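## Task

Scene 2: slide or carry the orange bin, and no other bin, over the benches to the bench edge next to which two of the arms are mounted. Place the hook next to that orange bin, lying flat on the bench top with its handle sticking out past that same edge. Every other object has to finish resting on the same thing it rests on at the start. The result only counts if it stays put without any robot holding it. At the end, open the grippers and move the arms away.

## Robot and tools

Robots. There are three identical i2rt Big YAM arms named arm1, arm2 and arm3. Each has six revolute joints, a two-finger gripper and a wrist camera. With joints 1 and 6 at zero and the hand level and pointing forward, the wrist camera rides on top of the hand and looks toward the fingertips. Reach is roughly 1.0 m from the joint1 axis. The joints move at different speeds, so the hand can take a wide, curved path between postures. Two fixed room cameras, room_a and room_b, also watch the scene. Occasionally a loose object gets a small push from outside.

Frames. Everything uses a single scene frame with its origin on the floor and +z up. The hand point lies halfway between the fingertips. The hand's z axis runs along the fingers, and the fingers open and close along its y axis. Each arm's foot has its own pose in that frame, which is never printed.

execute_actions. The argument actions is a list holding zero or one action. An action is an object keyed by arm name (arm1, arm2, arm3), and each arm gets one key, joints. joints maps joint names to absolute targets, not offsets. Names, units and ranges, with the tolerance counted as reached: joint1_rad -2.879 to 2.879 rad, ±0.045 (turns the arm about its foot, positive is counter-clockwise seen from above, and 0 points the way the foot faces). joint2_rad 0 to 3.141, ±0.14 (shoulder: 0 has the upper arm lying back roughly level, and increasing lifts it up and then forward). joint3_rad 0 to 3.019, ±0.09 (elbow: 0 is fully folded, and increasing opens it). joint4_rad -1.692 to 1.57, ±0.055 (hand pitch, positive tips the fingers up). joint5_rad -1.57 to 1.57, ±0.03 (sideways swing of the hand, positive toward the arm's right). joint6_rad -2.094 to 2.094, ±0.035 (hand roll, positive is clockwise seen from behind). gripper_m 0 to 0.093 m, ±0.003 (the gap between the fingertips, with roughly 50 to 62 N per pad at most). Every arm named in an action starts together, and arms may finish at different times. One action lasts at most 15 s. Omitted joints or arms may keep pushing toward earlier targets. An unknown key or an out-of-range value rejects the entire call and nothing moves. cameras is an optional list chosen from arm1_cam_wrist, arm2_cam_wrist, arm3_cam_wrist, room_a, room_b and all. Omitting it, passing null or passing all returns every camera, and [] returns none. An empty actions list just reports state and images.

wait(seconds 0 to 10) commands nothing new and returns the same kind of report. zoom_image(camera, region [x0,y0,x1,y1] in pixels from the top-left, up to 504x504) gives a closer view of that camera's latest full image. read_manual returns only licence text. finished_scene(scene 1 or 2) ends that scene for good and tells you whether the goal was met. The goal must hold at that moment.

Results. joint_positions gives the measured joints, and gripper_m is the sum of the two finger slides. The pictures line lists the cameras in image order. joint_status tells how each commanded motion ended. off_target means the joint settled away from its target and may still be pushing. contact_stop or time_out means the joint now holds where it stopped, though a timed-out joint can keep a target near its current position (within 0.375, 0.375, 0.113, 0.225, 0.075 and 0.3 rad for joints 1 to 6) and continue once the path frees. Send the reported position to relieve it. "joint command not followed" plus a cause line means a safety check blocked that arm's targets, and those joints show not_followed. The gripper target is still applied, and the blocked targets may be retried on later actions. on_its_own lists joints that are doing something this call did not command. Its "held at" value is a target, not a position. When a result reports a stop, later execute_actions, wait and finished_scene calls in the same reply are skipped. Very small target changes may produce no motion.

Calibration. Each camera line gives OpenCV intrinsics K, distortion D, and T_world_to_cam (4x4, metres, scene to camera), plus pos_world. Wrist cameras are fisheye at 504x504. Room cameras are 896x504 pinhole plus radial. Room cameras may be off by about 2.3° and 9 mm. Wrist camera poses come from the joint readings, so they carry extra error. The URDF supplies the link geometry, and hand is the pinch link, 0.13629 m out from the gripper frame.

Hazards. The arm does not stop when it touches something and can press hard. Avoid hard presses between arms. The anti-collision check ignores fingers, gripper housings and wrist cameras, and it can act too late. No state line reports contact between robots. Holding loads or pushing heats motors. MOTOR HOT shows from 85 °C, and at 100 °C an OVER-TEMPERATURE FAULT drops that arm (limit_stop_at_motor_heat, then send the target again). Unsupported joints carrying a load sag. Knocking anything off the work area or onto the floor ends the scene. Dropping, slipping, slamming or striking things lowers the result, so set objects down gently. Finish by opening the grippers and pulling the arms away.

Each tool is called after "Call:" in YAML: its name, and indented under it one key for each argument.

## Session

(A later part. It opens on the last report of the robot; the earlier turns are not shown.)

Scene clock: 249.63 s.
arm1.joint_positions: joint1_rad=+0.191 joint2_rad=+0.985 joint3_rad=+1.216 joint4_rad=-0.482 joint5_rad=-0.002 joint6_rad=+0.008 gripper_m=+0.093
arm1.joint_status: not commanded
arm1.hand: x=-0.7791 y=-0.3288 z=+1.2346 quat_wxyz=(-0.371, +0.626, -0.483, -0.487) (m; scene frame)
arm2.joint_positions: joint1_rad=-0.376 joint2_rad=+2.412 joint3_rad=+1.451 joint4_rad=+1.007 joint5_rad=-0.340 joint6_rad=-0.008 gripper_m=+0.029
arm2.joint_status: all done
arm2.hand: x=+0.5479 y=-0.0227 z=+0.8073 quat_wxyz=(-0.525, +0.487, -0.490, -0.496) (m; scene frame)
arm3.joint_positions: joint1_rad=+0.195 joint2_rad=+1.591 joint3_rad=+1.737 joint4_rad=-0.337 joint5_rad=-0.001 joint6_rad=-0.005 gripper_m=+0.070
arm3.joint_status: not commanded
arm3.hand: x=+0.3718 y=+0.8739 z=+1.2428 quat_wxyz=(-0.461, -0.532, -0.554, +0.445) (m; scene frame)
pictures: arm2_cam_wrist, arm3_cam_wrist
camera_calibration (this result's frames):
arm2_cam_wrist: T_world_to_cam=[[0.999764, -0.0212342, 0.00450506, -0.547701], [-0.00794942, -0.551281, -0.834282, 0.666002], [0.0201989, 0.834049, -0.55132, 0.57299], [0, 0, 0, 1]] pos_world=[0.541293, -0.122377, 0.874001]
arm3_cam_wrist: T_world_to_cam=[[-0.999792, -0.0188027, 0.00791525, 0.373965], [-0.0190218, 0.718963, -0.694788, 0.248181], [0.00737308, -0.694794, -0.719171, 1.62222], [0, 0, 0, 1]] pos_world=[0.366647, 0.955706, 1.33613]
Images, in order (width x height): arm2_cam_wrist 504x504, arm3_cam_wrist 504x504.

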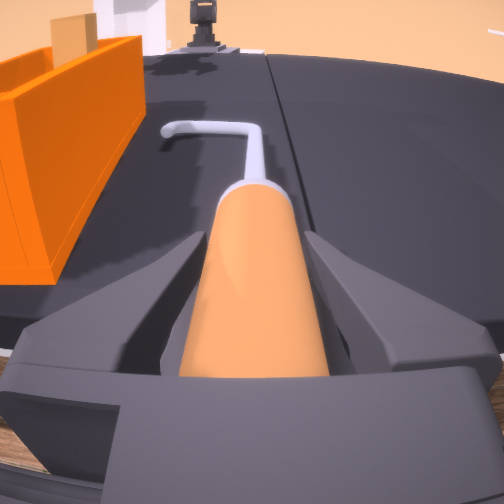

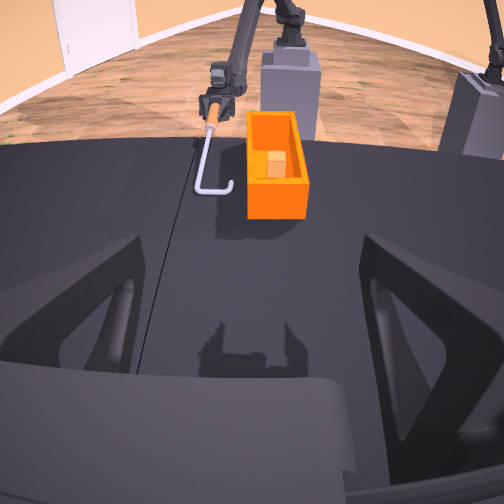

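Call:
execute_actions:
  actions:
    - {"arm2":{"joints":{"joint3_rad":1.415}}}
  cameras: ["arm2_cam_wrist"]

Call:
execute_actions:
  actions:
    - {"arm2":{"joints":{"gripper_m":0.08}}}
  cameras: []

Call:
execute_actions:
  actions:
    - {"arm2":{"joints":{"joint2_rad":1.3,"joint4_rad":-0.2}},"arm3":{"joints":{"joint2_rad":1.0,"joint3_rad":1.3}}}
  cameras: ["arm2_cam_wrist","room_b"]

Scene clock: 256.47 s.
arm1.joint_positions: joint1_rad=+0.191 joint2_rad=+0.985 joint3_rad=+1.216 joint4_rad=-0.482 joint5_rad=-0.002 joint6_rad=+0.008 gripper_m=+0.093
arm1.joint_status: not commanded
arm1.hand: x=-0.7791 y=-0.3288 z=+1.2346 quat_wxyz=(-0.371, +0.626, -0.483, -0.487) (m; scene frame)
arm2.joint_positions: joint1_rad=-0.376 joint2_rad=+2.412 joint3_rad=+1.413 joint4_rad=+1.007 joint5_rad=-0.340 joint6_rad=-0.008 gripper_m=+0.029
arm2.joint_status: all done
arm2.hand: x=+0.5436 y=-0.0335 z=+0.7909 quat_wxyz=(-0.514, +0.493, -0.502, -0.491) (m; scene frame)
arm3.joint_positions: joint1_rad=+0.195 joint2_rad=+1.591 joint3_rad=+1.737 joint4_rad=-0.337 joint5_rad=-0.001 joint6_rad=-0.005 gripper_m=+0.070
arm3.joint_status: not commanded
arm3.hand: x=+0.3718 y=+0.8739 z=+1.2428 quat_wxyz=(-0.461, -0.532, -0.554, +0.445) (m; scene frame)
pictures: arm2_cam_wrist
camera_calibration (this result's frames):
arm2_cam_wrist: T_world_to_cam=[[0.999738, -0.0213459, -0.00824324, -0.533547], [-0.0190941, -0.579693, -0.814611, 0.635881], [0.0126101, 0.814555, -0.579949, 0.599203], [0, 0, 0, 1]] pos_world=[0.537993, -0.130857, 0.861105]
Images, in order (width x height): arm2_cam_wrist 504x504.

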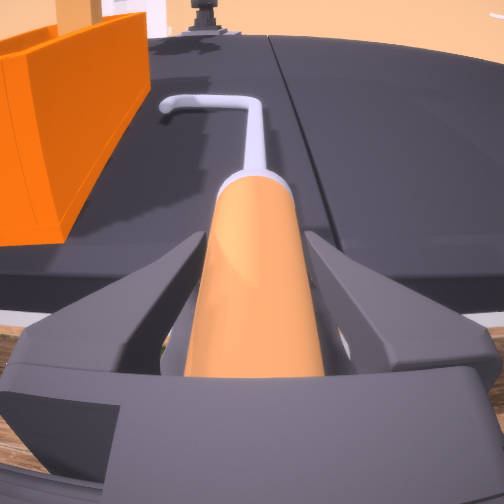

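Scene clock: 257.13 s.
arm1.joint_positions: joint1_rad=+0.191 joint2_rad=+0.985 joint3_rad=+1.216 joint4_rad=-0.482 joint5_rad=-0.002 joint6_rad=+0.008 gripper_m=+0.093
arm1.joint_status: not commanded
arm1.hand: x=-0.7791 y=-0.3288 z=+1.2346 quat_wxyz=(-0.371, +0.626, -0.483, -0.487) (m; scene frame)
arm2.joint_positions: joint1_rad=-0.376 joint2_rad=+2.411 joint3_rad=+1.412 joint4_rad=+1.007 joint5_rad=-0.340 joint6_rad=-0.008 gripper_m=+0.080
arm2.joint_status: all done
arm2.hand: x=+0.5436 y=-0.0336 z=+0.7912 quat_wxyz=(-0.514, +0.493, -0.502, -0.491) (m; scene frame)
arm3.joint_positions: joint1_rad=+0.195 joint2_rad=+1.591 joint3_rad=+1.737 joint4_rad=-0.337 joint5_rad=-0.001 joint6_rad=-0.005 gripper_m=+0.070
arm3.joint_status: not commanded
arm3.hand: x=+0.3718 y=+0.8739 z=+1.2428 quat_wxyz=(-0.461, -0.532, -0.554, +0.445) (m; scene frame)
pictures: none
No camera images: the call's "cameras" was empty. Leave "cameras" out to get every camera's image.

Scene clock: 258.83 s.
arm1.joint_positions: joint1_rad=+0.191 joint2_rad=+0.985 joint3_rad=+1.216 joint4_rad=-0.482 joint5_rad=-0.002 joint6_rad=+0.008 gripper_m=+0.093
arm1.joint_status: not commanded
arm1.hand: x=-0.7791 y=-0.3288 z=+1.2346 quat_wxyz=(-0.371, +0.626, -0.483, -0.487) (m; scene frame)
arm2.joint_positions: joint1_rad=-0.376 joint2_rad=+1.286 joint3_rad=+1.406 joint4_rad=-0.190 joint5_rad=-0.340 joint6_rad=-0.008 gripper_m=+0.080
arm2.joint_status: all done
arm2.hand: x=+0.4708 y=-0.2178 z=+1.3200 quat_wxyz=(-0.488, +0.504, -0.527, -0.479) (m; scene frame)
arm3.joint_positions: joint1_rad=+0.195 joint2_rad=+0.996 joint3_rad=+1.288 joint4_rad=-0.344 joint5_rad=-0.001 joint6_rad=-0.005 gripper_m=+0.070
arm3.joint_status: all done
arm3.hand: x=+0.3633 y=+1.1066 z=+1.3058 quat_wxyz=(-0.497, -0.500, -0.521, +0.481) (m; scene frame)
pictures: arm2_cam_wrist, room_b
camera_calibration (this result's frames):
arm2_cam_wrist: T_world_to_cam=[[0.999118, -0.0230257, -0.0351217, -0.424893], [-0.0417361, -0.637398, -0.769404, 0.897025], [-0.00467047, 0.770191, -0.637797, 1.13188], [0, 0, 0, 1]] pos_world=[0.467243, -0.309783, 1.39716]
Images, in order (width x height): arm2_cam_wrist 504x504, room_b 896x504.

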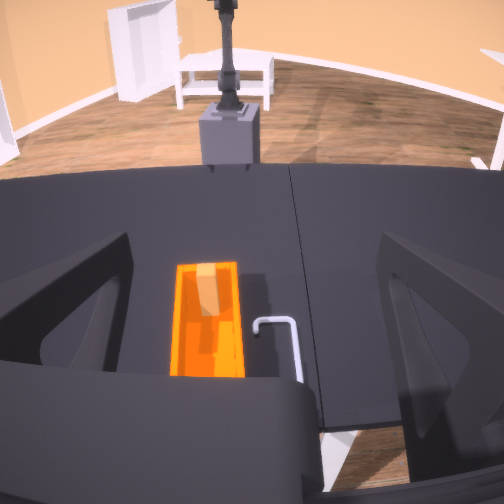

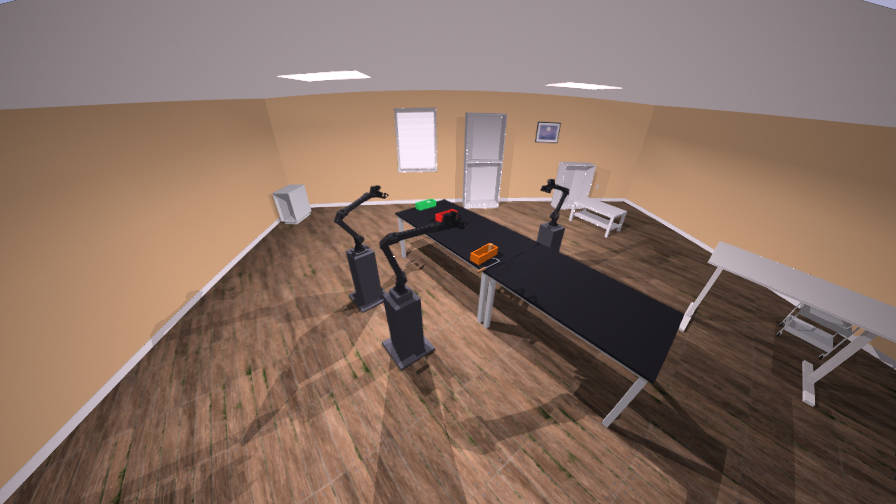

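Call:
finished_scene:
  scene: 2

The scene is finished: the task was done.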